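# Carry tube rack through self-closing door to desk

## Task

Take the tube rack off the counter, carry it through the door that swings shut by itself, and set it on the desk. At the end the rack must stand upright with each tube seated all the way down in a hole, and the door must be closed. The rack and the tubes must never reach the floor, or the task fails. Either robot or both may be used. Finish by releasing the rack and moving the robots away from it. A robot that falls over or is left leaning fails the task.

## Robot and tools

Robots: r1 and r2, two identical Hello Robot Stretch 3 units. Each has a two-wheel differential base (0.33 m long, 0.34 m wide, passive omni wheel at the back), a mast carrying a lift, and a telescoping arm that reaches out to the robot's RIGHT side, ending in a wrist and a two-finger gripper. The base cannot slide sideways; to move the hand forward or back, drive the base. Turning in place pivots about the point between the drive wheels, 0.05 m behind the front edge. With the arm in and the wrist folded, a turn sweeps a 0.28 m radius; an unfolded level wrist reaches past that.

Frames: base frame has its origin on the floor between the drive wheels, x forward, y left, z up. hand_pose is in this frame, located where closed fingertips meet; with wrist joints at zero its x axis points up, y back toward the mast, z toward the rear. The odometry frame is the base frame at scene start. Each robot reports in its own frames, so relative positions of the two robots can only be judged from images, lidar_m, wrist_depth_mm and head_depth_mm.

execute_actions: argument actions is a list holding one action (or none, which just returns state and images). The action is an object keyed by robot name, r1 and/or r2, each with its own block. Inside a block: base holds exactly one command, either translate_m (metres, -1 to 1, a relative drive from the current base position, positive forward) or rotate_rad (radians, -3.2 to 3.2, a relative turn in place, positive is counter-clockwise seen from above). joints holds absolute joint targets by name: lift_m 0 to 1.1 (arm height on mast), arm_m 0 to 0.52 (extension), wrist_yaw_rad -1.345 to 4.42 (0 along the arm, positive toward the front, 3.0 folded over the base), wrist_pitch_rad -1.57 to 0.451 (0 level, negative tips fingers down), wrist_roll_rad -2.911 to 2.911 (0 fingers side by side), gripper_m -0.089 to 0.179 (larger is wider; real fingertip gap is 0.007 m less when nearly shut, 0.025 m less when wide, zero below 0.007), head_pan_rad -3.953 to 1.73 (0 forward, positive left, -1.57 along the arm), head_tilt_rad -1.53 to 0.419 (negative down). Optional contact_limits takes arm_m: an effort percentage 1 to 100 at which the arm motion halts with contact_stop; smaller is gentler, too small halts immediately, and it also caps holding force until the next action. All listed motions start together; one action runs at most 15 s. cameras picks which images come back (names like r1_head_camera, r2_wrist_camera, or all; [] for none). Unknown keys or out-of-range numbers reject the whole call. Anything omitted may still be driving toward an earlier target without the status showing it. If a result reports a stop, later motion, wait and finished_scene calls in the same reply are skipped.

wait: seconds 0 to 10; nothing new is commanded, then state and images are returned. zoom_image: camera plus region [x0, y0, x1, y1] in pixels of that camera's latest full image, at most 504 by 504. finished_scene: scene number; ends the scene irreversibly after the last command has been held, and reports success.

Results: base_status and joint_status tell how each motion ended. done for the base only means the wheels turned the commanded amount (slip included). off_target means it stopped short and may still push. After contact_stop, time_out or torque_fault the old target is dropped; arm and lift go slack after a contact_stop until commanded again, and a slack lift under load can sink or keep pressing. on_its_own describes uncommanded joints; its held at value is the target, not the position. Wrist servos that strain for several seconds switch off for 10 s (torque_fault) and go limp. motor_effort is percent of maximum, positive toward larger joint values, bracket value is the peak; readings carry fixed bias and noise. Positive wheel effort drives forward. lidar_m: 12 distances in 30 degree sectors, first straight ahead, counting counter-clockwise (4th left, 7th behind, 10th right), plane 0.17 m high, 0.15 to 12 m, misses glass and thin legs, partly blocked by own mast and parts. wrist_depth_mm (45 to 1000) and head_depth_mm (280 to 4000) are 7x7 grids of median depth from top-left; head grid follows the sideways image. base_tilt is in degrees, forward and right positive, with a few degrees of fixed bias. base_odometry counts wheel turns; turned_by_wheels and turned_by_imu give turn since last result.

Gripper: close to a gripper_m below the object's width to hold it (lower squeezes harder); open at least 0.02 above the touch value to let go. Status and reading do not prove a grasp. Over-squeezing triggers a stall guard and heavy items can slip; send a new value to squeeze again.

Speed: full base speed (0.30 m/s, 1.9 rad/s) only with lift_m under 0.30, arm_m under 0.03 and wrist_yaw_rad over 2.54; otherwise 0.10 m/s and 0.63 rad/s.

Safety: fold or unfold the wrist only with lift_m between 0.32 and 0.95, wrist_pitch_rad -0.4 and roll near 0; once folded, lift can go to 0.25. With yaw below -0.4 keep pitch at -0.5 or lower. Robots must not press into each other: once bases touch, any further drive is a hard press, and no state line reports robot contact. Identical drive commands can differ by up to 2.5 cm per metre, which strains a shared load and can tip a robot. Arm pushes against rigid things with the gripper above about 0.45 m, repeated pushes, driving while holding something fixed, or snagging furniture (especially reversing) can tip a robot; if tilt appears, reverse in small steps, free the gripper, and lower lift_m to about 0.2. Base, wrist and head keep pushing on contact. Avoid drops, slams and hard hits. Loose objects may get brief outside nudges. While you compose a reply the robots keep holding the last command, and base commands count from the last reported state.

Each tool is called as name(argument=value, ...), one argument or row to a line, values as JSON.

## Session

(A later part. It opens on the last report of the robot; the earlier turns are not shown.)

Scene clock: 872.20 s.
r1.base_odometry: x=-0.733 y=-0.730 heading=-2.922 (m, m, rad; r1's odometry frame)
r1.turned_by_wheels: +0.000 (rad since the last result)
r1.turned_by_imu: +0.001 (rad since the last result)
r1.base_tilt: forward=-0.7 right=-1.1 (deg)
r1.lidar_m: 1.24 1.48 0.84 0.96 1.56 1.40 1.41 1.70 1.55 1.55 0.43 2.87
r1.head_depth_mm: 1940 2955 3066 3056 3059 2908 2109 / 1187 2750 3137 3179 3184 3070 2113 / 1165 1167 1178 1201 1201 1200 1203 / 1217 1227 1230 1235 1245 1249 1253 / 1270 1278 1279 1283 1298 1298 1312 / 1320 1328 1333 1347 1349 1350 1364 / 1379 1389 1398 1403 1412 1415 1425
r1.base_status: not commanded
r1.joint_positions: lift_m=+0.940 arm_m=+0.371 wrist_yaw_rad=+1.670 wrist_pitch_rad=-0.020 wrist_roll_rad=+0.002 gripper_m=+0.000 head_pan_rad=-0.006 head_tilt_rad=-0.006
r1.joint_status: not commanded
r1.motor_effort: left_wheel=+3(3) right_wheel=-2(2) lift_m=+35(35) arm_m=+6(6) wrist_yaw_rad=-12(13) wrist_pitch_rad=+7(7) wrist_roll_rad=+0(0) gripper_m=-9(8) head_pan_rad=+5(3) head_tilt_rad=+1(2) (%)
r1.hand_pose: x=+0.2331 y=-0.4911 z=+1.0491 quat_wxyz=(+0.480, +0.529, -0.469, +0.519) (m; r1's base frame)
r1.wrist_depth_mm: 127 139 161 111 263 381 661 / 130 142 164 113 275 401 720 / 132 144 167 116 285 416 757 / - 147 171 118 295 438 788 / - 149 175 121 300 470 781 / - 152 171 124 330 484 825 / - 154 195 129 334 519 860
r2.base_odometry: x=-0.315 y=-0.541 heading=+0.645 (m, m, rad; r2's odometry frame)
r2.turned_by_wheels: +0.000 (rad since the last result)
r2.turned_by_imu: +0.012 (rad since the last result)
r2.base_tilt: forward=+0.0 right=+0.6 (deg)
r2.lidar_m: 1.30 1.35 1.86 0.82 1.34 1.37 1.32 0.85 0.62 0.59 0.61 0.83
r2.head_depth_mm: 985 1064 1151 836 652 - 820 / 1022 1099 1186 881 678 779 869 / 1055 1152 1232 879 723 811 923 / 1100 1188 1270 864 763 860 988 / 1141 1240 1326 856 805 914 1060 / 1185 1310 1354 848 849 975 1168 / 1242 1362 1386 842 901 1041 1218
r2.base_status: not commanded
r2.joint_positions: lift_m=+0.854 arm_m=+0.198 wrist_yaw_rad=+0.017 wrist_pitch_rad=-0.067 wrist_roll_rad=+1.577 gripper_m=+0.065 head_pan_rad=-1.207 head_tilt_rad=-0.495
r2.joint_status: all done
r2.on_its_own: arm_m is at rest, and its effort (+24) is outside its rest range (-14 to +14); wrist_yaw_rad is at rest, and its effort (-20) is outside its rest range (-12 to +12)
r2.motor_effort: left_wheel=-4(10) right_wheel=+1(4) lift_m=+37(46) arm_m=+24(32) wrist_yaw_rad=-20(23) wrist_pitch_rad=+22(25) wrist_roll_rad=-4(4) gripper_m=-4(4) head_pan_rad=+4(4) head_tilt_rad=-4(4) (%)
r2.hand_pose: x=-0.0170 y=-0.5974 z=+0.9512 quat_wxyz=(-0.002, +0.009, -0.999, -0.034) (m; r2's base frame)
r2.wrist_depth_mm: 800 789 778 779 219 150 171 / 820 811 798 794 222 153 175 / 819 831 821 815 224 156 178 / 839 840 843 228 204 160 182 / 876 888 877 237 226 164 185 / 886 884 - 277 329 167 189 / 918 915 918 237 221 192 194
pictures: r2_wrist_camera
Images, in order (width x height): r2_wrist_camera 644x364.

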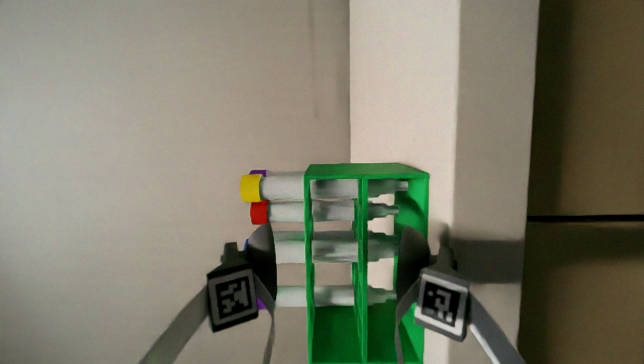

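execute_actions(
  actions=[
    {"r2":{"joints":{"arm_m":0.12,"wrist_yaw_rad":0.0,"wrist_pitch_rad":0.0,"head_pan_rad":-1.57,"head_tilt_rad":-0.6}}},
  ],
  cameras=["r2_wrist_camera","r2_head_camera"],
)

Scene clock: 882.00 s.
r1.base_odometry: x=-0.733 y=-0.730 heading=-2.922 (m, m, rad; r1's odometry frame)
r1.turned_by_wheels: +0.000 (rad since the last result)
r1.turned_by_imu: +0.001 (rad since the last result)
r1.base_tilt: forward=-0.6 right=-1.0 (deg)
r1.lidar_m: 1.23 1.48 0.85 0.97 1.56 1.40 1.41 1.70 1.55 1.55 0.43 2.86
r1.head_depth_mm: 1922 2949 3047 3077 3084 2880 2115 / 1184 2746 3167 3166 3161 3104 2092 / 1162 1168 1178 1200 1201 1197 1200 / 1216 1226 1226 1237 1242 1254 1253 / 1267 1272 1286 1285 1294 1300 1299 / 1325 1333 1337 1342 1348 1361 1368 / 1383 1387 1402 1404 1403 1416 1425
r1.base_status: not commanded
r1.joint_positions: lift_m=+0.940 arm_m=+0.371 wrist_yaw_rad=+1.670 wrist_pitch_rad=-0.020 wrist_roll_rad=+0.002 gripper_m=+0.000 head_pan_rad=-0.006 head_tilt_rad=-0.006
r1.joint_status: not commanded
r1.motor_effort: left_wheel=+3(3) right_wheel=-2(2) lift_m=+35(35) arm_m=+6(6) wrist_yaw_rad=-12(12) wrist_pitch_rad=+7(6) wrist_roll_rad=+0(0) gripper_m=-9(8) head_pan_rad=+3(4) head_tilt_rad=+1(1) (%)
r1.hand_pose: x=+0.2331 y=-0.4911 z=+1.0491 quat_wxyz=(+0.480, +0.529, -0.469, +0.519) (m; r1's base frame)
r1.wrist_depth_mm: 127 139 161 111 265 375 639 / 129 141 163 113 272 396 718 / 132 144 168 116 283 419 730 / - 147 171 120 292 433 753 / - 149 175 121 303 459 784 / - 151 172 124 333 488 842 / - 154 195 129 337 518 830
r2.base_odometry: x=-0.315 y=-0.541 heading=+0.645 (m, m, rad; r2's odometry frame)
r2.turned_by_wheels: +0.000 (rad since the last result)
r2.turned_by_imu: -0.018 (rad since the last result)
r2.base_tilt: forward=+1.0 right=+2.3 (deg)
r2.lidar_m: 1.29 1.34 1.82 0.87 2.09 1.37 1.32 0.86 0.61 0.59 0.60 0.81
r2.head_depth_mm: 984 1097 1011 704 737 - - / 987 1096 994 702 718 - 1137 / 982 1091 981 689 - - 1138 / 982 1092 967 670 - 975 1129 / 982 1092 951 694 759 911 1120 / 983 1096 944 692 755 912 1122 / 984 1096 935 685 757 908 1120
r2.base_status: not commanded
r2.joint_positions: lift_m=+0.854 arm_m=+0.120 wrist_yaw_rad=+0.000 wrist_pitch_rad=-0.019 wrist_roll_rad=+1.577 gripper_m=+0.065 head_pan_rad=-1.563 head_tilt_rad=-0.594
r2.joint_status: all done
r2.motor_effort: left_wheel=-2(6) right_wheel=+2(16) lift_m=+37(37) arm_m=-4(22) wrist_yaw_rad=+0(19) wrist_pitch_rad=+6(23) wrist_roll_rad=-4(4) gripper_m=+1(5) head_pan_rad=-5(37) head_tilt_rad=-4(19) (%)
r2.hand_pose: x=-0.0214 y=-0.5210 z=+0.9634 quat_wxyz=(-0.003, +0.000, -1.000, -0.010) (m; r2's base frame)
r2.wrist_depth_mm: 881 843 861 830 209 220 218 / 873 864 863 855 208 223 222 / 906 891 883 881 208 226 224 / 906 906 898 281 210 228 228 / 923 907 907 292 212 234 232 / 942 920 - 318 286 236 235 / 951 962 932 939 243 240 237
pictures: r2_head_camera (sideways: a quarter turn clockwise sets it upright), r2_wrist_camera
Images, in order (width x height): r2_head_camera 896x504, r2_wrist_camera 644x364.

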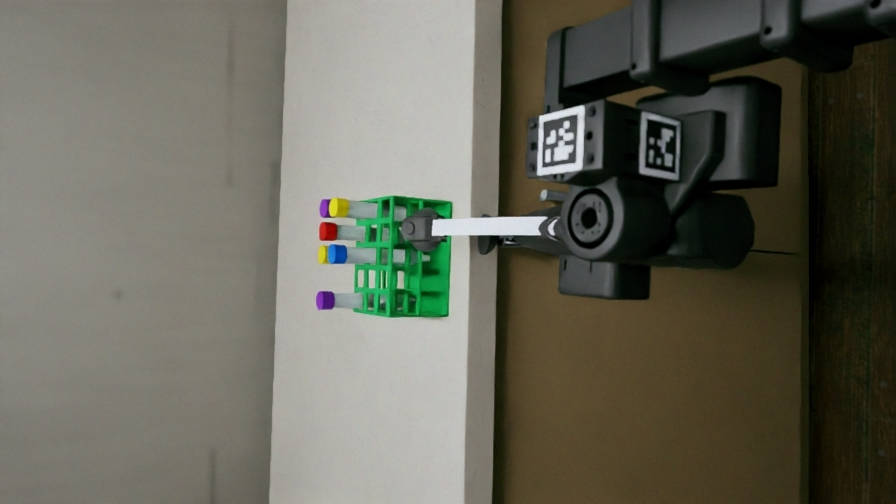

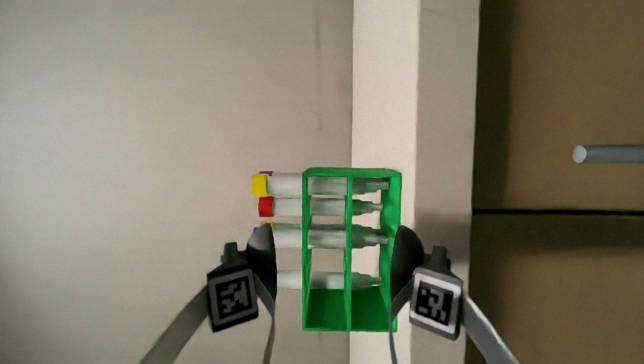

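execute_actions(
  actions=[
    {"r2":{"base":{"translate_m":0.025},"joints":{"wrist_roll_rad":0.0,"gripper_m":0.179,"lift_m":0.852}}},
  ],
  cameras=["r2_wrist_camera"],
)

Scene clock: 904.53 s.
r1.base_odometry: x=-0.733 y=-0.730 heading=-2.922 (m, m, rad; r1's odometry frame)
r1.turned_by_wheels: +0.000 (rad since the last result)
r1.turned_by_imu: +0.001 (rad since the last result)
r1.base_tilt: forward=-0.6 right=-1.1 (deg)
r1.lidar_m: 1.24 1.48 0.85 0.85 1.56 1.40 1.41 1.70 1.55 1.55 0.43 2.87
r1.head_depth_mm: 1925 2925 3028 3070 3063 2916 2102 / 1189 2795 3172 3159 3217 3072 2092 / 1163 1168 1180 1197 1203 1195 1208 / 1221 1227 1234 1238 1243 1248 1259 / 1270 1273 1283 1287 1293 1307 1304 / 1330 1332 1330 1343 1348 1358 1370 / 1385 1384 1388 1403 1417 1417 1424
r1.base_status: not commanded
r1.joint_positions: lift_m=+0.940 arm_m=+0.371 wrist_yaw_rad=+1.670 wrist_pitch_rad=-0.020 wrist_roll_rad=+0.002 gripper_m=+0.000 head_pan_rad=-0.006 head_tilt_rad=-0.006
r1.joint_status: not commanded
r1.on_its_own: wrist_yaw_rad is at rest, and its effort (-13) is outside its rest range (-12 to +12)
r1.motor_effort: left_wheel=+3(3) right_wheel=-2(2) lift_m=+35(35) arm_m=+5(6) wrist_yaw_rad=-13(12) wrist_pitch_rad=+7(7) wrist_roll_rad=+0(0) gripper_m=-8(8) head_pan_rad=+3(4) head_tilt_rad=+1(1) (%)
r1.hand_pose: x=+0.2331 y=-0.4911 z=+1.0491 quat_wxyz=(+0.480, +0.529, -0.469, +0.519) (m; r1's base frame)
r1.wrist_depth_mm: 127 139 162 111 264 378 643 / 130 141 164 113 275 399 723 / 132 145 167 116 280 416 745 / - 146 172 119 295 437 761 / - 149 174 121 306 468 809 / - 152 171 124 330 484 809 / - 153 193 130 334 520 853
r2.base_odometry: x=-0.295 y=-0.526 heading=+0.645 (m, m, rad; r2's odometry frame)
r2.turned_by_wheels: +0.000 (rad since the last result)
r2.turned_by_imu: +0.001 (rad since the last result)
r2.base_tilt: forward=+1.0 right=+2.3 (deg)
r2.lidar_m: 1.27 1.31 1.79 0.87 2.06 1.40 1.34 0.86 0.61 0.59 0.60 0.81
r2.head_depth_mm: 986 1097 1009 703 739 - - / 980 1099 993 710 716 - 1133 / 986 1089 981 668 - - 1133 / 986 1099 967 670 - 972 1132 / 983 1095 957 697 762 912 1127 / 983 1096 945 691 759 908 1116 / 987 1095 932 685 753 904 1114
r2.base_status: done
r2.joint_positions: lift_m=+0.852 arm_m=+0.120 wrist_yaw_rad=+0.000 wrist_pitch_rad=-0.019 wrist_roll_rad=+0.006 gripper_m=+0.179 head_pan_rad=-1.563 head_tilt_rad=-0.594
r2.joint_status: all done
r2.motor_effort: left_wheel=-2(4) right_wheel=+2(8) lift_m=+23(30) arm_m=-4(4) wrist_yaw_rad=+0(0) wrist_pitch_rad=+7(6) wrist_roll_rad=-4(6) gripper_m=+0(100) head_pan_rad=-4(4) head_tilt_rad=-4(4) (%)
r2.hand_pose: x=-0.0215 y=-0.5210 z=+0.9622 quat_wxyz=(+0.705, +0.007, -0.709, -0.007) (m; r2's base frame)
r2.wrist_depth_mm: 850 848 835 819 812 819 820 / 867 852 849 852 844 831 816 / 884 878 877 861 861 861 847 / 805 801 796 308 652 795 860 / 380 417 343 305 305 379 379 / 257 249 249 249 249 250 248 / - 227 225 224 224 224 -
pictures: r2_wrist_camera
Images, in order (width x height): r2_wrist_camera 644x364.

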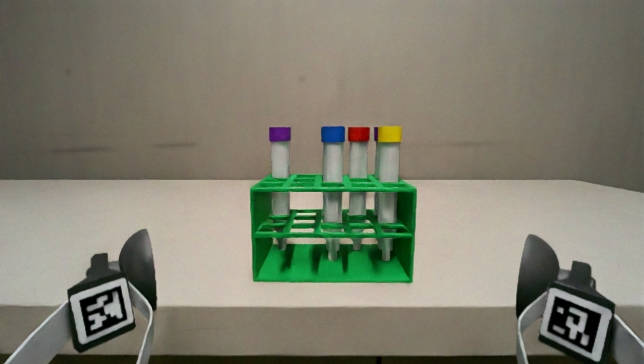

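execute_actions(
  actions=[
    {"r2":{"joints":{"arm_m":0.265},"contact_limits":{"arm_m":12}}},
  ],
  cameras=["r2_wrist_camera"],
)

Scene clock: 926.77 s.
r1.base_odometry: x=-0.733 y=-0.730 heading=-2.922 (m, m, rad; r1's odometry frame)
r1.turned_by_wheels: +0.000 (rad since the last result)
r1.turned_by_imu: +0.001 (rad since the last result)
r1.base_tilt: forward=-0.6 right=-1.1 (deg)
r1.lidar_m: 1.23 1.48 0.85 0.85 1.57 1.40 1.41 1.70 1.55 1.55 0.43 2.87
r1.head_depth_mm: 1934 2916 3022 3086 3013 2910 2099 / 1188 2757 3183 3165 3218 3068 2094 / 1159 1167 1177 1200 1200 1198 1207 / 1220 1221 1235 1235 1241 1246 1253 / 1264 1276 1280 1289 1295 1302 1308 / 1322 1333 1337 1346 1353 1357 1363 / 1386 1395 1393 1398 1408 1410 1425
r1.base_status: not commanded
r1.joint_positions: lift_m=+0.940 arm_m=+0.371 wrist_yaw_rad=+1.670 wrist_pitch_rad=-0.020 wrist_roll_rad=+0.002 gripper_m=+0.000 head_pan_rad=-0.006 head_tilt_rad=-0.006
r1.joint_status: not commanded
r1.motor_effort: left_wheel=+3(3) right_wheel=-2(2) lift_m=+35(35) arm_m=+6(6) wrist_yaw_rad=-12(12) wrist_pitch_rad=+6(7) wrist_roll_rad=+0(0) gripper_m=-8(9) head_pan_rad=+3(4) head_tilt_rad=+1(1) (%)
r1.hand_pose: x=+0.2331 y=-0.4911 z=+1.0491 quat_wxyz=(+0.480, +0.529, -0.469, +0.519) (m; r1's base frame)
r1.wrist_depth_mm: 127 139 161 111 266 375 652 / 130 141 163 113 274 397 704 / 132 144 167 116 282 419 763 / - 147 170 119 296 444 785 / - 149 175 121 306 458 808 / - 152 172 124 332 494 842 / - 154 194 130 333 526 864
r2.base_odometry: x=-0.295 y=-0.526 heading=+0.645 (m, m, rad; r2's odometry frame)
r2.turned_by_wheels: +0.000 (rad since the last result)
r2.turned_by_imu: +0.001 (rad since the last result)
r2.base_tilt: forward=+1.1 right=+2.3 (deg)
r2.lidar_m: 1.27 1.32 1.79 0.87 2.08 1.40 1.34 0.86 0.61 0.58 0.60 0.81
r2.head_depth_mm: 987 1089 1008 704 746 - - / 989 1095 999 - 806 953 1139 / 981 1099 927 - 802 920 1138 / 981 1098 910 695 784 919 1129 / 985 1099 955 695 760 914 1131 / 987 1096 945 689 754 905 1123 / 989 1093 929 686 756 906 1111
r2.base_status: not commanded
r2.joint_positions: lift_m=+0.852 arm_m=+0.265 wrist_yaw_rad=+0.000 wrist_pitch_rad=-0.019 wrist_roll_rad=+0.006 gripper_m=+0.179 head_pan_rad=-1.563 head_tilt_rad=-0.594
r2.joint_status: all done
r2.motor_effort: left_wheel=-2(2) right_wheel=+2(2) lift_m=+23(23) arm_m=+5(3) wrist_yaw_rad=+0(0) wrist_pitch_rad=+6(6) wrist_roll_rad=-4(3) gripper_m=+1(1) head_pan_rad=-4(5) head_tilt_rad=-4(4) (%)
r2.contact_limits: arm_m 12 (drawing in: default 30, maximum 49; extending or still: default 41, maximum 68)
r2.hand_pose: x=-0.0214 y=-0.6654 z=+0.9622 quat_wxyz=(+0.705, +0.007, -0.709, -0.007) (m; r2's base frame)
r2.wrist_depth_mm: 707 693 692 683 678 670 676 / 708 707 703 702 697 694 693 / 731 725 720 724 160 706 708 / 751 757 647 547 162 717 712 / 374 380 145 137 138 375 378 / 255 113 163 146 145 113 256 / - 166 135 127 134 122 -
pictures: r2_wrist_camera
Images, in order (width x height): r2_wrist_camera 644x364.

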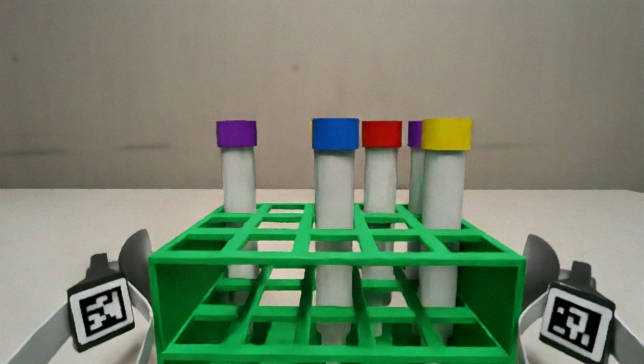

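execute_actions(
  actions=[
    {"r2":{"joints":{"gripper_m":0.12}}},
  ],
  cameras=["r2_wrist_camera"],
)

Scene clock: 933.93 s.
r1.base_odometry: x=-0.733 y=-0.730 heading=-2.922 (m, m, rad; r1's odometry frame)
r1.turned_by_wheels: +0.000 (rad since the last result)
r1.turned_by_imu: +0.001 (rad since the last result)
r1.base_tilt: forward=-0.6 right=-1.1 (deg)
r1.lidar_m: 1.24 1.48 0.84 0.85 1.57 1.40 1.41 1.70 1.55 1.55 0.43 2.86
r1.head_depth_mm: 1932 2941 3064 3057 3050 2898 2087 / 1191 2741 3164 3154 3179 3053 2096 / 1160 1167 1180 1198 1201 1199 1204 / 1220 1230 1232 1235 1240 1250 1252 / 1265 1277 1284 1286 1292 1299 1299 / 1323 1332 1336 1343 1345 1354 1369 / 1378 1389 1397 1394 1414 1418 1424
r1.base_status: not commanded
r1.joint_positions: lift_m=+0.940 arm_m=+0.371 wrist_yaw_rad=+1.670 wrist_pitch_rad=-0.020 wrist_roll_rad=+0.002 gripper_m=+0.000 head_pan_rad=-0.006 head_tilt_rad=-0.006
r1.joint_status: not commanded
r1.on_its_own: wrist_yaw_rad is at rest, and its effort (-13) is outside its rest range (-12 to +12)
r1.motor_effort: left_wheel=+3(3) right_wheel=-2(2) lift_m=+35(35) arm_m=+6(7) wrist_yaw_rad=-13(12) wrist_pitch_rad=+7(7) wrist_roll_rad=+0(0) gripper_m=-8(8) head_pan_rad=+4(4) head_tilt_rad=+1(2) (%)
r1.hand_pose: x=+0.2331 y=-0.4911 z=+1.0491 quat_wxyz=(+0.480, +0.529, -0.469, +0.519) (m; r1's base frame)
r1.wrist_depth_mm: 127 139 161 111 263 376 669 / 130 141 164 114 276 397 715 / 132 144 166 116 283 417 739 / - 146 172 120 295 439 781 / - 149 175 121 307 469 794 / - 151 173 124 333 494 839 / - 153 195 130 335 533 877
r2.base_odometry: x=-0.295 y=-0.526 heading=+0.645 (m, m, rad; r2's odometry frame)
r2.turned_by_wheels: +0.000 (rad since the last result)
r2.turned_by_imu: +0.001 (rad since the last result)
r2.base_tilt: forward=+1.0 right=+2.3 (deg)
r2.lidar_m: 1.27 1.31 1.79 0.87 2.07 1.40 1.34 0.86 0.61 0.59 0.60 0.81
r2.head_depth_mm: 989 1093 1012 706 742 - - / 980 1095 996 788 806 948 1136 / 988 1093 961 - 794 918 1132 / 987 1092 911 692 779 916 1129 / 985 1094 952 694 760 912 1129 / 989 1088 939 693 758 908 1116 / 981 1099 935 684 755 906 1114
r2.base_status: not commanded
r2.joint_positions: lift_m=+0.852 arm_m=+0.265 wrist_yaw_rad=+0.000 wrist_pitch_rad=-0.019 wrist_roll_rad=+0.006 gripper_m=+0.121 head_pan_rad=-1.563 head_tilt_rad=-0.594
r2.joint_status: all done
r2.motor_effort: left_wheel=-1(1) right_wheel=+2(2) lift_m=+22(23) arm_m=+5(5) wrist_yaw_rad=+1(0) wrist_pitch_rad=+7(6) wrist_roll_rad=-3(3) gripper_m=-16(99) head_pan_rad=-4(4) head_tilt_rad=-4(4) (%)
r2.hand_pose: x=-0.0214 y=-0.6654 z=+0.9622 quat_wxyz=(+0.705, +0.007, -0.709, -0.007) (m; r2's base frame)
r2.wrist_depth_mm: 706 691 678 686 679 674 666 / 707 703 700 708 692 691 683 / 738 729 724 714 708 720 695 / 752 739 649 202 180 714 699 / 374 375 151 155 155 375 375 / 246 257 162 163 161 131 247 / 192 176 151 163 163 167 183
pictures: r2_wrist_camera
Images, in order (width x height): r2_wrist_camera 644x364.

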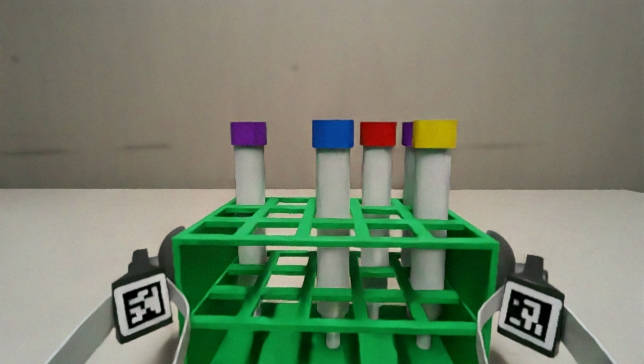

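execute_actions(
  actions=[
    {"r2":{"joints":{"arm_m":0.215}}},
  ],
  cameras=["r2_head_camera"],
)

Scene clock: 941.23 s.
r1.base_odometry: x=-0.733 y=-0.730 heading=-2.922 (m, m, rad; r1's odometry frame)
r1.turned_by_wheels: +0.000 (rad since the last result)
r1.turned_by_imu: +0.001 (rad since the last result)
r1.base_tilt: forward=-0.6 right=-1.0 (deg)
r1.lidar_m: 1.24 1.48 0.85 0.85 1.57 1.40 1.41 1.70 1.55 1.55 0.43 2.87
r1.head_depth_mm: 1927 2949 3058 3047 3050 2908 2107 / 1187 2776 3113 3173 3192 3085 2115 / 1162 1169 1174 1198 1200 1194 1204 / 1218 1226 1232 1243 1243 1249 1251 / 1273 1279 1284 1285 1295 1299 1309 / 1324 1328 1337 1341 1350 1356 1366 / 1388 1392 1390 1406 1405 1416 1424
r1.base_status: not commanded
r1.joint_positions: lift_m=+0.940 arm_m=+0.371 wrist_yaw_rad=+1.670 wrist_pitch_rad=-0.020 wrist_roll_rad=+0.002 gripper_m=+0.000 head_pan_rad=-0.006 head_tilt_rad=-0.006
r1.joint_status: not commanded
r1.on_its_own: wrist_yaw_rad is at rest, and its effort (-13) is outside its rest range (-12 to +12)
r1.motor_effort: left_wheel=+3(3) right_wheel=-2(2) lift_m=+35(35) arm_m=+6(7) wrist_yaw_rad=-13(12) wrist_pitch_rad=+7(7) wrist_roll_rad=+0(0) gripper_m=-8(8) head_pan_rad=+4(4) head_tilt_rad=+2(1) (%)
r1.hand_pose: x=+0.2331 y=-0.4911 z=+1.0491 quat_wxyz=(+0.480, +0.529, -0.469, +0.519) (m; r1's base frame)
r1.wrist_depth_mm: 127 139 161 111 266 377 653 / 130 141 166 113 272 393 710 / 132 144 168 116 279 415 756 / - 147 172 119 293 438 781 / - 149 173 121 308 463 810 / - 152 173 124 328 495 817 / - 154 194 129 337 526 848
r2.base_odometry: x=-0.295 y=-0.526 heading=+0.645 (m, m, rad; r2's odometry frame)
r2.turned_by_wheels: +0.000 (rad since the last result)
r2.turned_by_imu: +0.001 (rad since the last result)
r2.base_tilt: forward=+1.0 right=+2.3 (deg)
r2.lidar_m: 1.27 1.31 1.79 0.87 2.07 1.40 1.35 0.86 0.61 0.59 0.60 0.81
r2.head_depth_mm: 983 1095 1006 706 755 - - / 985 1085 1001 753 - 927 1137 / 987 1102 976 - - 922 1138 / 986 1096 969 652 780 922 1129 / 987 1091 954 668 762 915 1125 / 984 1101 939 691 757 909 1119 / 988 1097 932 685 754 907 1115
r2.base_status: not commanded
r2.joint_positions: lift_m=+0.852 arm_m=+0.215 wrist_yaw_rad=+0.000 wrist_pitch_rad=-0.019 wrist_roll_rad=+0.006 gripper_m=+0.121 head_pan_rad=-1.563 head_tilt_rad=-0.594
r2.joint_status: all done
r2.motor_effort: left_wheel=-2(2) right_wheel=+2(2) lift_m=+23(23) arm_m=-4(6) wrist_yaw_rad=+0(0) wrist_pitch_rad=+6(6) wrist_roll_rad=-3(4) gripper_m=-15(15) head_pan_rad=-4(5) head_tilt_rad=-4(4) (%)
r2.hand_pose: x=-0.0214 y=-0.6160 z=+0.9622 quat_wxyz=(+0.705, +0.007, -0.709, -0.007) (m; r2's base frame)
r2.wrist_depth_mm: 748 739 751 745 718 717 715 / 770 772 750 758 739 733 740 / 789 791 782 765 763 761 754 / 805 814 653 186 181 776 775 / 377 375 150 155 155 377 377 / 246 255 162 163 161 132 247 / 193 175 151 170 164 167 183
pictures: r2_head_camera (sideways: a quarter turn clockwise sets it upright)
Images, in order (width x height): r2_head_camera 896x504.

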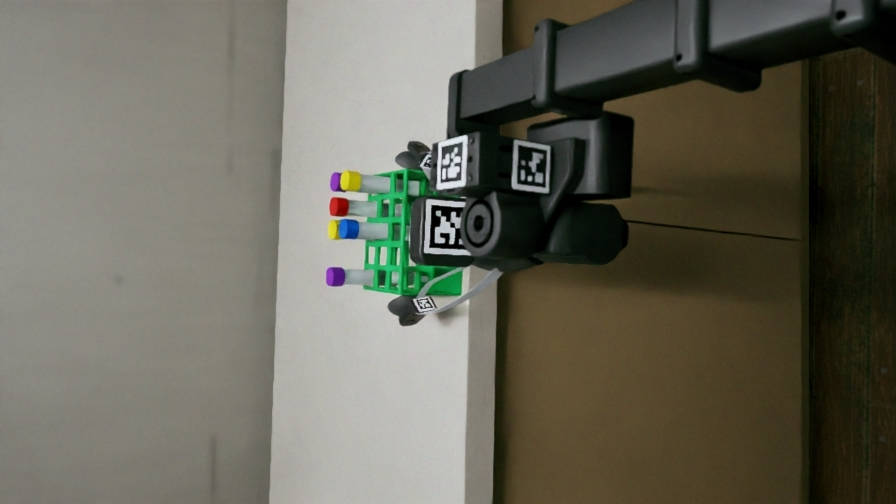

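execute_actions(
  actions=[
    {"r2":{"joints":{"arm_m":0.187}}},
  ],
  cameras=[],
)

execute_actions(
  actions=[
    {"r2":{"joints":{"gripper_m":0.179}}},
  ],
  cameras=[],
)

execute_actions(
  actions=[
    {"r2":{"joints":{"arm_m":0.03,"head_tilt_rad":-0.75}}},
  ],
  cameras=["r2_head_camera","r2_wrist_camera"],
)

Scene clock: 948.27 s.
r1.base_odometry: x=-0.733 y=-0.730 heading=-2.922 (m, m, rad; r1's odometry frame)
r1.turned_by_wheels: +0.000 (rad since the last result)
r1.turned_by_imu: +0.001 (rad since the last result)
r1.base_tilt: forward=-0.6 right=-1.0 (deg)
r1.lidar_m: 1.24 1.48 0.85 0.85 1.56 1.40 1.41 1.69 1.55 1.55 0.43 2.86
r1.head_depth_mm: 1935 2921 3048 3131 3072 2899 2127 / 1186 2753 3158 3179 3187 3063 2101 / 1165 1165 1174 1201 1207 1196 1202 / 1223 1224 1229 1240 1243 1248 1258 / 1267 1277 1283 1285 1294 1303 1307 / 1326 1328 1336 1335 1350 1352 1363 / 1377 1389 1394 1402 1410 1411 1425
r1.base_status: not commanded
r1.joint_positions: lift_m=+0.940 arm_m=+0.371 wrist_yaw_rad=+1.670 wrist_pitch_rad=-0.020 wrist_roll_rad=+0.002 gripper_m=+0.000 head_pan_rad=-0.006 head_tilt_rad=-0.006
r1.joint_status: not commanded
r1.on_its_own: wrist_yaw_rad is at rest, and its effort (-13) is outside its rest range (-12 to +12)
r1.motor_effort: left_wheel=+3(3) right_wheel=-2(2) lift_m=+35(35) arm_m=+6(6) wrist_yaw_rad=-13(13) wrist_pitch_rad=+7(7) wrist_roll_rad=+0(0) gripper_m=-9(8) head_pan_rad=+3(3) head_tilt_rad=+0(2) (%)
r1.hand_pose: x=+0.2331 y=-0.4911 z=+1.0491 quat_wxyz=(+0.480, +0.529, -0.469, +0.519) (m; r1's base frame)
r1.wrist_depth_mm: 127 139 161 111 267 373 676 / 130 142 164 113 273 391 729 / 132 143 168 116 284 415 769 / - 148 171 119 293 442 748 / - 149 174 121 305 459 789 / - 151 171 124 332 498 834 / - 154 194 130 332 515 828
r2.base_odometry: x=-0.295 y=-0.526 heading=+0.645 (m, m, rad; r2's odometry frame)
r2.turned_by_wheels: +0.000 (rad since the last result)
r2.turned_by_imu: +0.001 (rad since the last result)
r2.base_tilt: forward=+1.0 right=+2.3 (deg)
r2.lidar_m: 1.27 1.32 1.79 0.87 2.07 1.40 1.34 0.86 0.61 0.58 0.60 0.81
r2.head_depth_mm: 984 1098 1013 706 737 - - / 984 1088 993 719 - 951 1140 / 985 1095 980 637 - 945 1138 / 981 1100 974 637 779 920 1131 / 986 1092 956 680 761 913 1129 / 984 1093 941 687 754 910 1113 / 987 1097 931 684 755 902 1109
r2.base_status: not commanded
r2.joint_positions: lift_m=+0.852 arm_m=+0.187 wrist_yaw_rad=+0.000 wrist_pitch_rad=-0.019 wrist_roll_rad=+0.006 gripper_m=+0.121 head_pan_rad=-1.563 head_tilt_rad=-0.594
r2.joint_status: all done
r2.motor_effort: left_wheel=-2(1) right_wheel=+2(2) lift_m=+23(23) arm_m=-5(7) wrist_yaw_rad=+0(1) wrist_pitch_rad=+6(7) wrist_roll_rad=-4(3) gripper_m=-14(15) head_pan_rad=-4(4) head_tilt_rad=-4(4) (%)
r2.hand_pose: x=-0.0214 y=-0.5880 z=+0.9621 quat_wxyz=(+0.705, +0.007, -0.709, -0.007) (m; r2's base frame)
r2.wrist_depth_mm: 767 776 760 765 764 767 743 / 783 803 794 786 767 764 768 / 816 829 805 810 780 778 790 / 824 827 647 203 181 813 795 / 376 377 150 154 155 377 376 / 245 255 162 163 161 131 247 / 193 175 151 170 163 166 183
pictures: none
No camera images: the call's "cameras" was empty. Leave "cameras" out to get every camera's image.

Scene clock: 949.33 s.
r1.base_odometry: x=-0.733 y=-0.730 heading=-2.922 (m, m, rad; r1's odometry frame)
r1.turned_by_wheels: +0.000 (rad since the last result)
r1.turned_by_imu: +0.000 (rad since the last result)
r1.base_tilt: forward=-0.6 right=-1.1 (deg)
r1.lidar_m: 1.24 1.48 0.85 0.85 1.56 1.40 1.41 1.70 1.54 1.55 0.43 2.87
r1.head_depth_mm: 1920 2958 3081 3058 3067 2883 2114 / 1189 2722 3178 3154 3205 3066 2103 / 1167 1171 1178 1199 1205 1195 1204 / 1220 1230 1235 1232 1236 1249 1261 / 1267 1279 1282 1290 1290 1297 1306 / 1324 1331 1340 1343 1348 1359 1366 / 1385 1385 1399 1403 1404 1413 1422
r1.base_status: not commanded
r1.joint_positions: lift_m=+0.940 arm_m=+0.371 wrist_yaw_rad=+1.670 wrist_pitch_rad=-0.020 wrist_roll_rad=+0.002 gripper_m=+0.000 head_pan_rad=-0.006 head_tilt_rad=-0.006
r1.joint_status: not commanded
r1.motor_effort: left_wheel=+3(3) right_wheel=-2(2) lift_m=+35(35) arm_m=+6(6) wrist_yaw_rad=-12(13) wrist_pitch_rad=+6(7) wrist_roll_rad=+0(0) gripper_m=-8(9) head_pan_rad=+3(3) head_tilt_rad=+1(2) (%)
r1.hand_pose: x=+0.2331 y=-0.4911 z=+1.0491 quat_wxyz=(+0.480, +0.529, -0.469, +0.519) (m; r1's base frame)
r1.wrist_depth_mm: 127 139 160 111 265 379 656 / 130 142 164 113 274 394 711 / 132 144 167 116 286 417 748 / - 146 170 120 291 441 776 / - 149 174 121 306 468 805 / - 152 173 124 331 500 813 / - 154 194 130 332 524 810
r2.base_odometry: x=-0.295 y=-0.526 heading=+0.645 (m, m, rad; r2's odometry frame)
r2.turned_by_wheels: +0.000 (rad since the last result)
r2.turned_by_imu: +0.000 (rad since the last result)
r2.base_tilt: forward=+1.0 right=+2.2 (deg)
r2.lidar_m: 1.27 1.32 1.78 0.87 2.07 1.40 1.34 0.86 0.61 0.59 0.60 0.80
r2.head_depth_mm: 986 1092 1009 705 733 - - / 987 1093 992 722 - 949 1146 / 982 1096 981 652 - 949 1136 / 986 1095 964 638 776 918 1129 / 986 1098 953 683 759 909 1126 / 983 1097 949 691 757 908 1121 / 985 1092 931 686 755 903 1108
r2.base_status: not commanded
r2.joint_positions: lift_m=+0.852 arm_m=+0.187 wrist_yaw_rad=+0.000 wrist_pitch_rad=-0.019 wrist_roll_rad=+0.006 gripper_m=+0.179 head_pan_rad=-1.563 head_tilt_rad=-0.594
r2.joint_status: all done
r2.motor_effort: left_wheel=-2(2) right_wheel=+2(2) lift_m=+23(23) arm_m=-4(4) wrist_yaw_rad=+0(0) wrist_pitch_rad=+7(6) wrist_roll_rad=-3(3) gripper_m=+0(100) head_pan_rad=-4(4) head_tilt_rad=-4(4) (%)
r2.hand_pose: x=-0.0214 y=-0.5880 z=+0.9621 quat_wxyz=(+0.705, +0.007, -0.709, -0.007) (m; r2's base frame)
r2.wrist_depth_mm: 771 765 778 756 759 746 742 / 797 787 789 771 786 761 770 / 826 821 791 787 780 776 786 / 847 835 642 191 181 794 802 / 376 422 150 155 156 376 375 / 256 174 163 163 161 143 246 / - 176 151 170 163 167 -
pictures: none
No camera images: the call's "cameras" was empty. Leave "cameras" out to get every camera's image.

Scene clock: 951.73 s.
r1.base_odometry: x=-0.733 y=-0.730 heading=-2.922 (m, m, rad; r1's odometry frame)
r1.turned_by_wheels: +0.000 (rad since the last result)
r1.turned_by_imu: +0.000 (rad since the last result)
r1.base_tilt: forward=-0.6 right=-1.0 (deg)
r1.lidar_m: 1.24 1.48 0.84 0.85 1.56 1.41 1.41 1.70 1.55 1.55 0.43 2.87
r1.head_depth_mm: 1935 2910 3068 3056 3039 2919 2109 / 1188 2725 3181 3222 3156 3092 2100 / 1163 1168 1178 1200 1206 1197 1200 / 1220 1230 1232 1236 1244 1254 1254 / 1271 1275 1282 1280 1294 1300 1308 / 1322 1333 1335 1339 1355 1360 1362 / 1384 1393 1402 1402 1405 1418 1419
r1.base_status: not commanded
r1.joint_positions: lift_m=+0.940 arm_m=+0.371 wrist_yaw_rad=+1.670 wrist_pitch_rad=-0.020 wrist_roll_rad=+0.002 gripper_m=+0.000 head_pan_rad=-0.006 head_tilt_rad=-0.006
r1.joint_status: not commanded
r1.motor_effort: left_wheel=+3(3) right_wheel=-2(2) lift_m=+35(35) arm_m=+7(6) wrist_yaw_rad=-12(13) wrist_pitch_rad=+6(7) wrist_roll_rad=+0(0) gripper_m=-8(9) head_pan_rad=+3(3) head_tilt_rad=+1(1) (%)
r1.hand_pose: x=+0.2331 y=-0.4911 z=+1.0491 quat_wxyz=(+0.480, +0.529, -0.469, +0.519) (m; r1's base frame)
r1.wrist_depth_mm: 127 139 161 110 264 373 665 / 130 141 164 113 273 398 706 / 132 144 168 116 282 419 748 / - 146 170 119 292 434 776 / - 149 174 121 305 457 788 / - 152 173 123 331 489 815 / - 154 193 131 336 517 852
r2.base_odometry: x=-0.295 y=-0.526 heading=+0.645 (m, m, rad; r2's odometry frame)
r2.turned_by_wheels: +0.000 (rad since the last result)
r2.turned_by_imu: +0.000 (rad since the last result)
r2.base_tilt: forward=+1.0 right=+2.2 (deg)
r2.lidar_m: 1.27 1.32 1.79 0.87 2.07 1.40 1.34 0.86 0.61 0.59 0.60 0.81
r2.head_depth_mm: 999 1050 732 742 877 - - / 1004 1028 726 722 862 - 1074 / 1000 1022 614 720 - - 1098 / 1006 1003 612 717 - - 1092 / 1007 988 704 733 912 1198 1105 / 1001 979 695 731 910 1195 1104 / 1005 967 689 732 907 1196 1099
r2.base_status: not commanded
r2.joint_positions: lift_m=+0.852 arm_m=+0.030 wrist_yaw_rad=+0.000 wrist_pitch_rad=-0.019 wrist_roll_rad=+0.005 gripper_m=+0.179 head_pan_rad=-1.563 head_tilt_rad=-0.741
r2.joint_status: all done
r2.motor_effort: left_wheel=-2(1) right_wheel=+2(2) lift_m=+23(23) arm_m=-5(2) wrist_yaw_rad=+0(1) wrist_pitch_rad=+7(6) wrist_roll_rad=-3(3) gripper_m=+1(1) head_pan_rad=-4(4) head_tilt_rad=-6(26) (%)
r2.hand_pose: x=-0.0214 y=-0.4310 z=+0.9621 quat_wxyz=(+0.706, +0.007, -0.709, -0.007) (m; r2's base frame)
r2.wrist_depth_mm: 956 947 925 925 924 915 893 / 959 958 937 948 919 913 914 / 979 986 978 968 956 933 949 / 782 794 802 343 650 799 942 / 378 424 379 317 345 382 379 / 316 314 316 316 316 314 316 / - 351 349 349 349 348 -
pictures: r2_head_camera (sideways: a quarter turn clockwise sets it upright), r2_wrist_camera
Images, in order (width x height): r2_head_camera 896x504, r2_wrist_camera 644x364.

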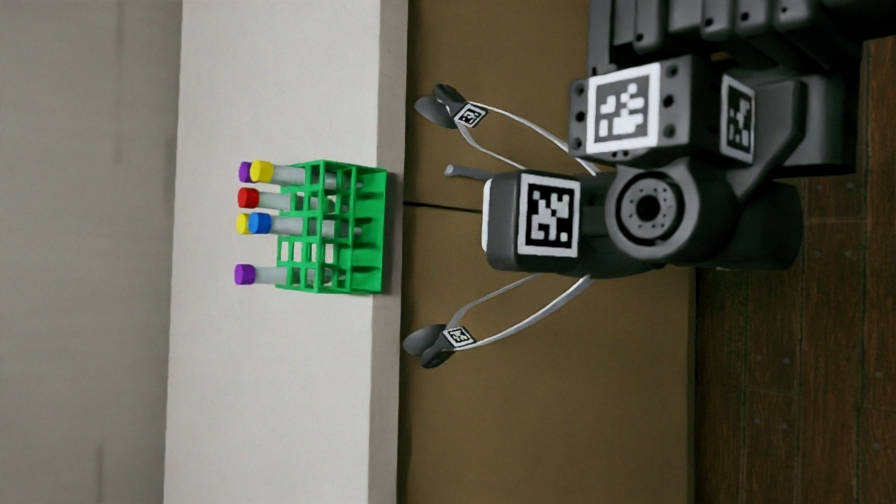

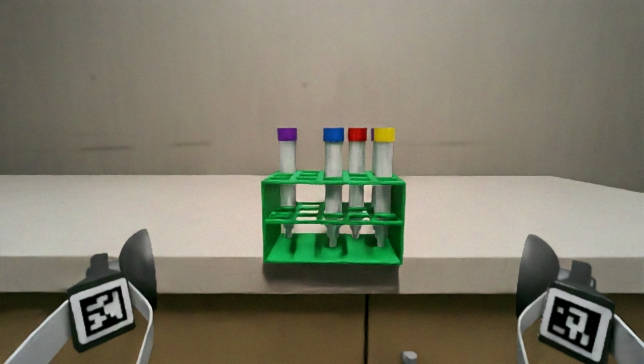

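execute_actions(
  actions=[
    {"r2":{"joints":{"arm_m":0.19}}},
  ],
  cameras=[],
)

execute_actions(
  actions=[
    {"r2":{"joints":{"gripper_m":0.12}}},
  ],
  cameras=["r2_wrist_camera"],
)

Scene clock: 970.30 s.
r1.base_odometry: x=-0.733 y=-0.730 heading=-2.922 (m, m, rad; r1's odometry frame)
r1.turned_by_wheels: +0.000 (rad since the last result)
r1.turned_by_imu: +0.001 (rad since the last result)
r1.base_tilt: forward=-0.6 right=-1.1 (deg)
r1.lidar_m: 1.24 1.48 0.85 0.85 1.56 1.40 1.41 1.70 1.55 1.55 0.43 2.87
r1.head_depth_mm: 1924 2974 3045 3073 3071 2904 2117 / 1188 2746 3159 3182 3178 3079 2106 / 1162 1165 1177 1199 1205 1197 1206 / 1221 1223 1231 1241 1239 1248 1254 / 1271 1277 1275 1286 1297 1296 1304 / 1324 1329 1337 1348 1353 1354 1368 / 1384 1385 1394 1402 1401 1411 1427
r1.base_status: not commanded
r1.joint_positions: lift_m=+0.940 arm_m=+0.371 wrist_yaw_rad=+1.670 wrist_pitch_rad=-0.020 wrist_roll_rad=+0.002 gripper_m=+0.000 head_pan_rad=-0.006 head_tilt_rad=-0.006
r1.joint_status: not commanded
r1.motor_effort: left_wheel=+3(3) right_wheel=-2(2) lift_m=+35(35) arm_m=+6(6) wrist_yaw_rad=-12(13) wrist_pitch_rad=+7(7) wrist_roll_rad=+0(0) gripper_m=-8(8) head_pan_rad=+3(4) head_tilt_rad=+1(2) (%)
r1.hand_pose: x=+0.2331 y=-0.4911 z=+1.0491 quat_wxyz=(+0.480, +0.529, -0.469, +0.519) (m; r1's base frame)
r1.wrist_depth_mm: 127 139 161 111 263 378 646 / 130 142 164 114 272 392 717 / 132 143 167 116 283 415 765 / - 146 170 119 293 436 793 / - 149 175 121 305 464 800 / - 152 171 124 333 486 820 / - 153 194 130 336 514 851
r2.base_odometry: x=-0.295 y=-0.526 heading=+0.645 (m, m, rad; r2's odometry frame)
r2.turned_by_wheels: +0.000 (rad since the last result)
r2.turned_by_imu: +0.001 (rad since the last result)
r2.base_tilt: forward=+1.1 right=+2.3 (deg)
r2.lidar_m: 1.27 1.31 1.79 0.87 2.07 1.40 1.34 0.86 0.61 0.59 0.60 0.81
r2.head_depth_mm: 1003 1044 732 708 - - - / 1003 1033 755 - 953 1220 1132 / 1002 1015 599 - 948 1214 1128 / 1003 1004 610 756 945 1211 1112 / 1006 989 732 735 917 1201 1115 / 1002 975 697 733 910 1196 1108 / 1004 965 690 731 903 1188 1105
r2.base_status: not commanded
r2.joint_positions: lift_m=+0.852 arm_m=+0.190 wrist_yaw_rad=+0.000 wrist_pitch_rad=-0.019 wrist_roll_rad=+0.005 gripper_m=+0.179 head_pan_rad=-1.563 head_tilt_rad=-0.741
r2.joint_status: all done
r2.motor_effort: left_wheel=-2(2) right_wheel=+1(2) lift_m=+23(23) arm_m=+5(6) wrist_yaw_rad=-1(0) wrist_pitch_rad=+7(7) wrist_roll_rad=-3(3) gripper_m=+0(1) head_pan_rad=-4(4) head_tilt_rad=-6(6) (%)
r2.hand_pose: x=-0.0214 y=-0.5904 z=+0.9621 quat_wxyz=(+0.706, +0.007, -0.709, -0.007) (m; r2's base frame)
r2.wrist_depth_mm: 768 753 753 746 758 749 732 / 799 797 786 782 765 772 768 / 818 815 802 796 177 780 780 / 833 816 644 199 179 806 789 / 373 424 150 152 153 377 379 / 256 172 163 162 161 143 246 / - 176 164 163 160 144 -
pictures: none
No camera images: the call's "cameras" was empty. Leave "cameras" out to get every camera's image.

Scene clock: 971.37 s.
r1.base_odometry: x=-0.733 y=-0.730 heading=-2.922 (m, m, rad; r1's odometry frame)
r1.turned_by_wheels: +0.000 (rad since the last result)
r1.turned_by_imu: +0.000 (rad since the last result)
r1.base_tilt: forward=-0.7 right=-1.1 (deg)
r1.lidar_m: 1.24 1.48 0.85 0.85 1.57 1.40 1.41 1.69 1.55 1.56 0.43 2.87
r1.head_depth_mm: 1923 2924 3039 3070 3050 2862 2102 / 1187 2755 3184 3205 3203 3061 2091 / 1162 1165 1180 1198 1201 1196 1203 / 1219 1227 1232 1235 1246 1250 1253 / 1269 1274 1280 1283 1292 1295 1310 / 1319 1337 1335 1337 1347 1358 1360 / 1381 1383 1404 1402 1411 1414 1430
r1.base_status: not commanded
r1.joint_positions: lift_m=+0.940 arm_m=+0.371 wrist_yaw_rad=+1.670 wrist_pitch_rad=-0.020 wrist_roll_rad=+0.002 gripper_m=+0.000 head_pan_rad=-0.006 head_tilt_rad=-0.006
r1.joint_status: not commanded
r1.motor_effort: left_wheel=+3(3) right_wheel=-2(2) lift_m=+34(35) arm_m=+6(6) wrist_yaw_rad=-12(12) wrist_pitch_rad=+7(7) wrist_roll_rad=+0(0) gripper_m=-8(8) head_pan_rad=+3(3) head_tilt_rad=+2(1) (%)
r1.hand_pose: x=+0.2331 y=-0.4911 z=+1.0491 quat_wxyz=(+0.480, +0.529, -0.469, +0.519) (m; r1's base frame)
r1.wrist_depth_mm: 127 139 162 111 264 377 670 / 130 141 164 114 274 397 724 / 132 144 168 116 282 413 757 / - 146 170 119 292 435 780 / - 149 174 121 305 467 790 / - 152 171 124 333 492 836 / - 154 194 130 329 520 845
r2.base_odometry: x=-0.295 y=-0.526 heading=+0.645 (m, m, rad; r2's odometry frame)
r2.turned_by_wheels: +0.000 (rad since the last result)
r2.turned_by_imu: +0.000 (rad since the last result)
r2.base_tilt: forward=+1.0 right=+2.3 (deg)
r2.lidar_m: 1.27 1.32 1.79 0.87 2.06 1.39 1.34 0.86 0.61 0.59 0.60 0.81
r2.head_depth_mm: 1003 1045 734 713 - - - / 1003 1026 752 - 949 1212 1117 / 1005 1020 599 - 950 1212 1122 / 1009 999 616 759 942 1202 1117 / 1007 984 718 734 911 1196 1112 / 1000 972 697 731 908 1191 1108 / 1006 957 690 731 907 1187 1104
r2.base_status: not commanded
r2.joint_positions: lift_m=+0.852 arm_m=+0.190 wrist_yaw_rad=+0.000 wrist_pitch_rad=-0.019 wrist_roll_rad=+0.005 gripper_m=+0.121 head_pan_rad=-1.563 head_tilt_rad=-0.741
r2.joint_status: all done
r2.motor_effort: left_wheel=-1(2) right_wheel=+2(2) lift_m=+23(23) arm_m=+4(4) wrist_yaw_rad=+0(0) wrist_pitch_rad=+7(6) wrist_roll_rad=-3(3) gripper_m=-15(99) head_pan_rad=-4(4) head_tilt_rad=-6(5) (%)
r2.hand_pose: x=-0.0214 y=-0.5904 z=+0.9621 quat_wxyz=(+0.706, +0.007, -0.709, -0.007) (m; r2's base frame)
r2.wrist_depth_mm: 787 771 767 762 748 755 741 / 800 778 785 777 767 771 752 / 815 809 795 802 781 780 794 / 831 820 655 201 179 789 776 / 375 376 150 155 155 376 377 / 247 255 164 163 161 131 247 / 194 175 151 164 164 167 183
pictures: r2_wrist_camera
Images, in order (width x height): r2_wrist_camera 644x364.

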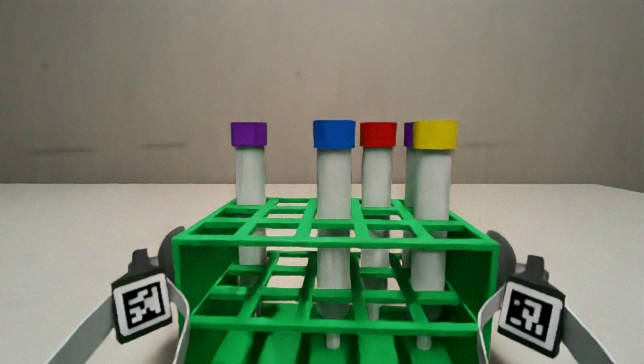

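execute_actions(
  actions=[],
  cameras=["r2_head_camera","r2_wrist_camera"],
)

Scene clock: 995.63 s.
r1.base_odometry: x=-0.733 y=-0.730 heading=-2.922 (m, m, rad; r1's odometry frame)
r1.turned_by_wheels: +0.000 (rad since the last result)
r1.turned_by_imu: +0.002 (rad since the last result)
r1.base_tilt: forward=-0.6 right=-1.1 (deg)
r1.lidar_m: 1.24 1.48 0.85 0.85 1.57 1.40 1.41 1.70 1.55 1.55 0.43 2.87
r1.head_depth_mm: 1928 2953 3062 3064 3047 2890 2122 / 1187 2749 3176 3181 3191 3081 2098 / 1163 1167 1178 1198 1203 1198 1204 / 1223 1230 1234 1236 1241 1247 1248 / 1274 1274 1278 1284 1293 1301 1309 / 1325 1330 1334 1341 1349 1358 1361 / 1384 1391 1390 1402 1418 1418 1422
r1.base_status: not commanded
r1.joint_positions: lift_m=+0.940 arm_m=+0.371 wrist_yaw_rad=+1.670 wrist_pitch_rad=-0.020 wrist_roll_rad=+0.002 gripper_m=+0.000 head_pan_rad=-0.006 head_tilt_rad=-0.006
r1.joint_status: not commanded
r1.motor_effort: left_wheel=+3(3) right_wheel=-2(2) lift_m=+35(35) arm_m=+6(6) wrist_yaw_rad=-12(12) wrist_pitch_rad=+7(7) wrist_roll_rad=+0(0) gripper_m=-9(8) head_pan_rad=+3(3) head_tilt_rad=+2(1) (%)
r1.hand_pose: x=+0.2331 y=-0.4911 z=+1.0491 quat_wxyz=(+0.480, +0.529, -0.469, +0.519) (m; r1's base frame)
r1.wrist_depth_mm: 128 139 161 111 267 377 659 / 129 141 163 114 275 393 711 / 132 144 167 116 281 414 747 / - 146 170 119 295 440 745 / - 149 174 121 306 462 816 / - 152 172 124 330 489 847 / - 154 192 130 332 521 837
r2.base_odometry: x=-0.295 y=-0.526 heading=+0.645 (m, m, rad; r2's odometry frame)
r2.turned_by_wheels: +0.000 (rad since the last result)
r2.turned_by_imu: +0.002 (rad since the last result)
r2.base_tilt: forward=+1.0 right=+2.3 (deg)
r2.lidar_m: 1.27 1.31 1.79 0.87 2.07 1.40 1.34 0.86 0.61 0.59 0.60 0.80
r2.head_depth_mm: 1009 1042 734 715 - - - / 1000 1024 754 - 951 1215 1127 / 998 1019 600 - 951 1212 1126 / 1001 1003 616 755 950 1215 1113 / 1001 986 719 737 914 1202 1112 / 999 973 699 735 910 1189 1105 / 1003 963 693 734 904 1187 1100
r2.base_status: not commanded
r2.joint_positions: lift_m=+0.852 arm_m=+0.190 wrist_yaw_rad=+0.000 wrist_pitch_rad=-0.019 wrist_roll_rad=+0.005 gripper_m=+0.121 head_pan_rad=-1.563 head_tilt_rad=-0.741
r2.joint_status: all done
r2.motor_effort: left_wheel=-2(2) right_wheel=+2(2) lift_m=+23(23) arm_m=+5(4) wrist_yaw_rad=-1(0) wrist_pitch_rad=+6(6) wrist_roll_rad=-3(3) gripper_m=-16(99) head_pan_rad=-4(4) head_tilt_rad=-6(5) (%)
r2.hand_pose: x=-0.0214 y=-0.5904 z=+0.9621 quat_wxyz=(+0.706, +0.007, -0.709, -0.007) (m; r2's base frame)
r2.wrist_depth_mm: 782 775 773 764 739 747 741 / 800 783 786 782 764 760 764 / 805 813 805 800 786 782 782 / 839 834 646 202 180 803 780 / 376 378 151 154 155 375 377 / 249 256 163 163 161 131 247 / 193 176 152 164 164 167 184
pictures: r2_head_camera (sideways: a quarter turn clockwise sets it upright), r2_wrist_camera
Images, in order (width x height): r2_head_camera 896x504, r2_wrist_camera 644x364.

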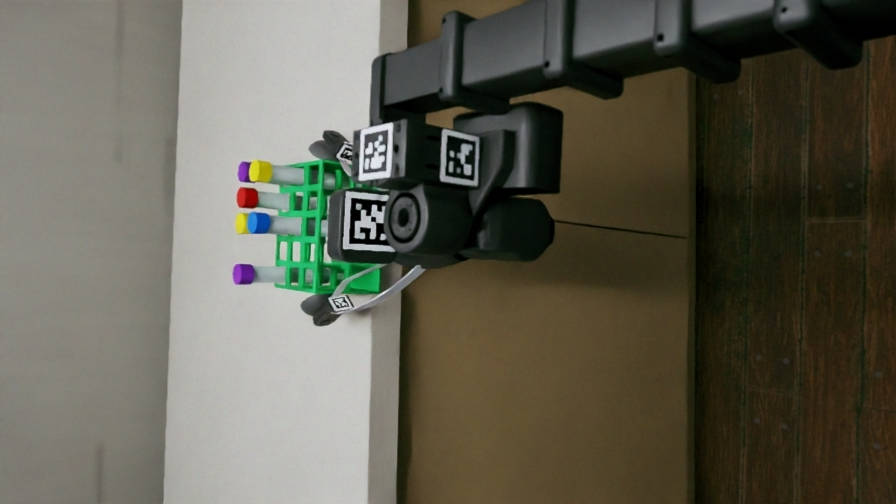

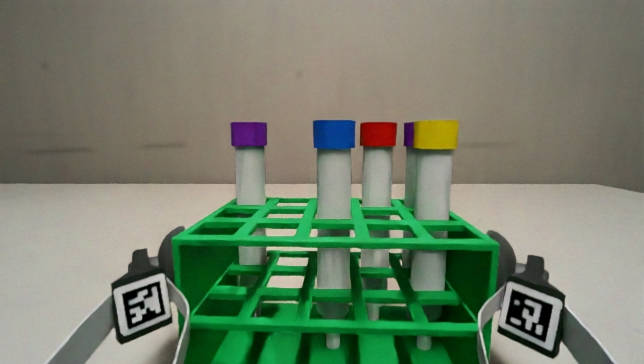

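execute_actions(
  actions=[
    {"r2":{"joints":{"arm_m":0.165}}},
  ],
  cameras=["r2_head_camera","r2_wrist_camera"],
)

Scene clock: 1007.67 s.
r1.base_odometry: x=-0.733 y=-0.730 heading=-2.922 (m, m, rad; r1's odometry frame)
r1.turned_by_wheels: +0.000 (rad since the last result)
r1.turned_by_imu: +0.001 (rad since the last result)
r1.base_tilt: forward=-0.6 right=-1.0 (deg)
r1.lidar_m: 1.24 1.48 0.85 0.85 1.56 1.41 1.41 1.70 1.55 1.56 0.43 2.87
r1.head_depth_mm: 1934 2956 3032 3060 3082 2851 2112 / 1182 2757 3125 3159 3201 3091 2099 / 1163 1166 1175 1197 1204 1197 1201 / 1225 1225 1231 1239 1243 1245 1258 / 1271 1277 1280 1290 1292 1301 1311 / 1328 1330 1334 1336 1351 1359 1369 / 1377 1388 1396 1398 1409 1423 1417
r1.base_status: not commanded
r1.joint_positions: lift_m=+0.940 arm_m=+0.371 wrist_yaw_rad=+1.670 wrist_pitch_rad=-0.020 wrist_roll_rad=+0.002 gripper_m=+0.000 head_pan_rad=-0.006 head_tilt_rad=-0.006
r1.joint_status: not commanded
r1.on_its_own: wrist_yaw_rad is at rest, and its effort (-13) is outside its rest range (-12 to +12)
r1.motor_effort: left_wheel=+3(3) right_wheel=-2(2) lift_m=+35(35) arm_m=+6(6) wrist_yaw_rad=-13(13) wrist_pitch_rad=+7(7) wrist_roll_rad=+0(0) gripper_m=-8(9) head_pan_rad=+3(3) head_tilt_rad=+1(1) (%)
r1.hand_pose: x=+0.2331 y=-0.4911 z=+1.0491 quat_wxyz=(+0.480, +0.529, -0.469, +0.519) (m; r1's base frame)
r1.wrist_depth_mm: 127 139 162 111 264 378 657 / 130 141 164 113 273 391 718 / 132 143 168 116 281 423 750 / - 147 171 119 296 438 783 / - 149 173 121 301 462 792 / - 152 173 124 330 500 810 / - 153 194 130 335 525 835
r2.base_odometry: x=-0.295 y=-0.526 heading=+0.645 (m, m, rad; r2's odometry frame)
r2.turned_by_wheels: +0.000 (rad since the last result)
r2.turned_by_imu: +0.001 (rad since the last result)
r2.base_tilt: forward=+1.0 right=+2.3 (deg)
r2.lidar_m: 1.27 1.32 1.79 0.87 2.07 1.40 1.34 0.86 0.61 0.59 0.60 0.80
r2.head_depth_mm: 1003 1044 735 707 - - - / 1002 1031 729 - 990 1221 1133 / 1004 1018 587 - 985 1213 1116 / 1006 1003 610 756 951 1210 1111 / 1004 990 718 737 909 1214 1111 / 1005 977 697 733 904 1203 1108 / 1007 961 690 731 905 1193 1101
r2.base_status: not commanded
r2.joint_positions: lift_m=+0.852 arm_m=+0.165 wrist_yaw_rad=+0.000 wrist_pitch_rad=-0.019 wrist_roll_rad=+0.005 gripper_m=+0.121 head_pan_rad=-1.563 head_tilt_rad=-0.741
r2.joint_status: all done
r2.motor_effort: left_wheel=-2(2) right_wheel=+2(2) lift_m=+23(23) arm_m=-5(6) wrist_yaw_rad=+0(0) wrist_pitch_rad=+6(7) wrist_roll_rad=-3(3) gripper_m=-15(15) head_pan_rad=-4(4) head_tilt_rad=-6(6) (%)
r2.hand_pose: x=-0.0214 y=-0.5660 z=+0.9621 quat_wxyz=(+0.706, +0.007, -0.709, -0.007) (m; r2's base frame)
r2.wrist_depth_mm: 779 802 792 800 773 781 778 / 819 802 806 796 787 790 783 / 855 844 824 820 796 818 795 / 864 854 653 201 180 823 818 / 376 376 151 155 155 376 378 / 246 257 163 163 161 131 248 / 194 178 151 163 163 176 184
pictures: r2_head_camera (sideways: a quarter turn clockwise sets it upright), r2_wrist_camera
Images, in order (width x height): r2_head_camera 896x504, r2_wrist_camera 644x364.

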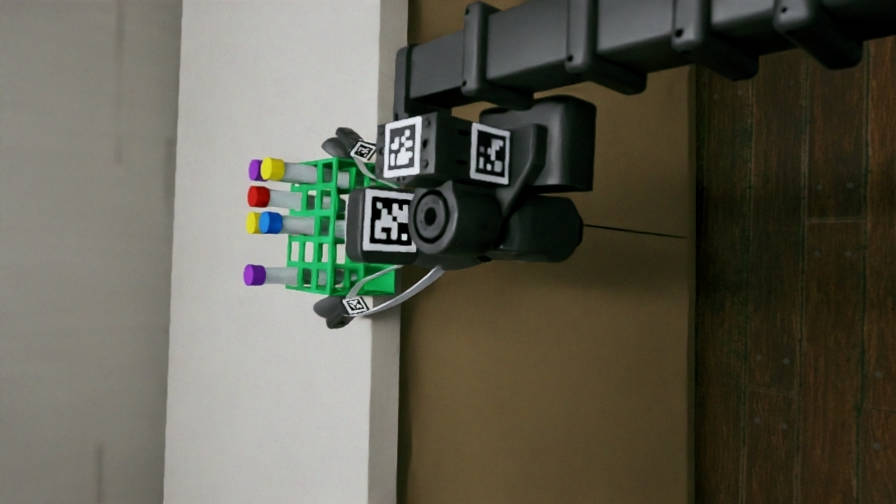

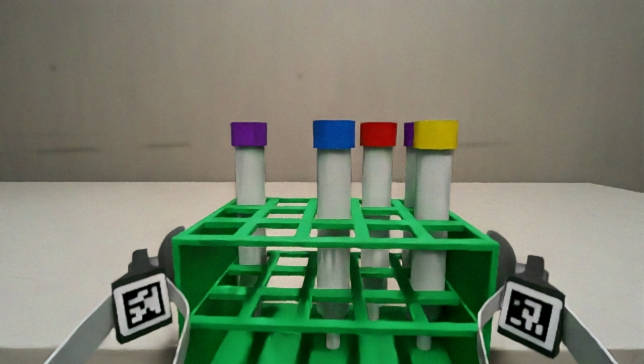

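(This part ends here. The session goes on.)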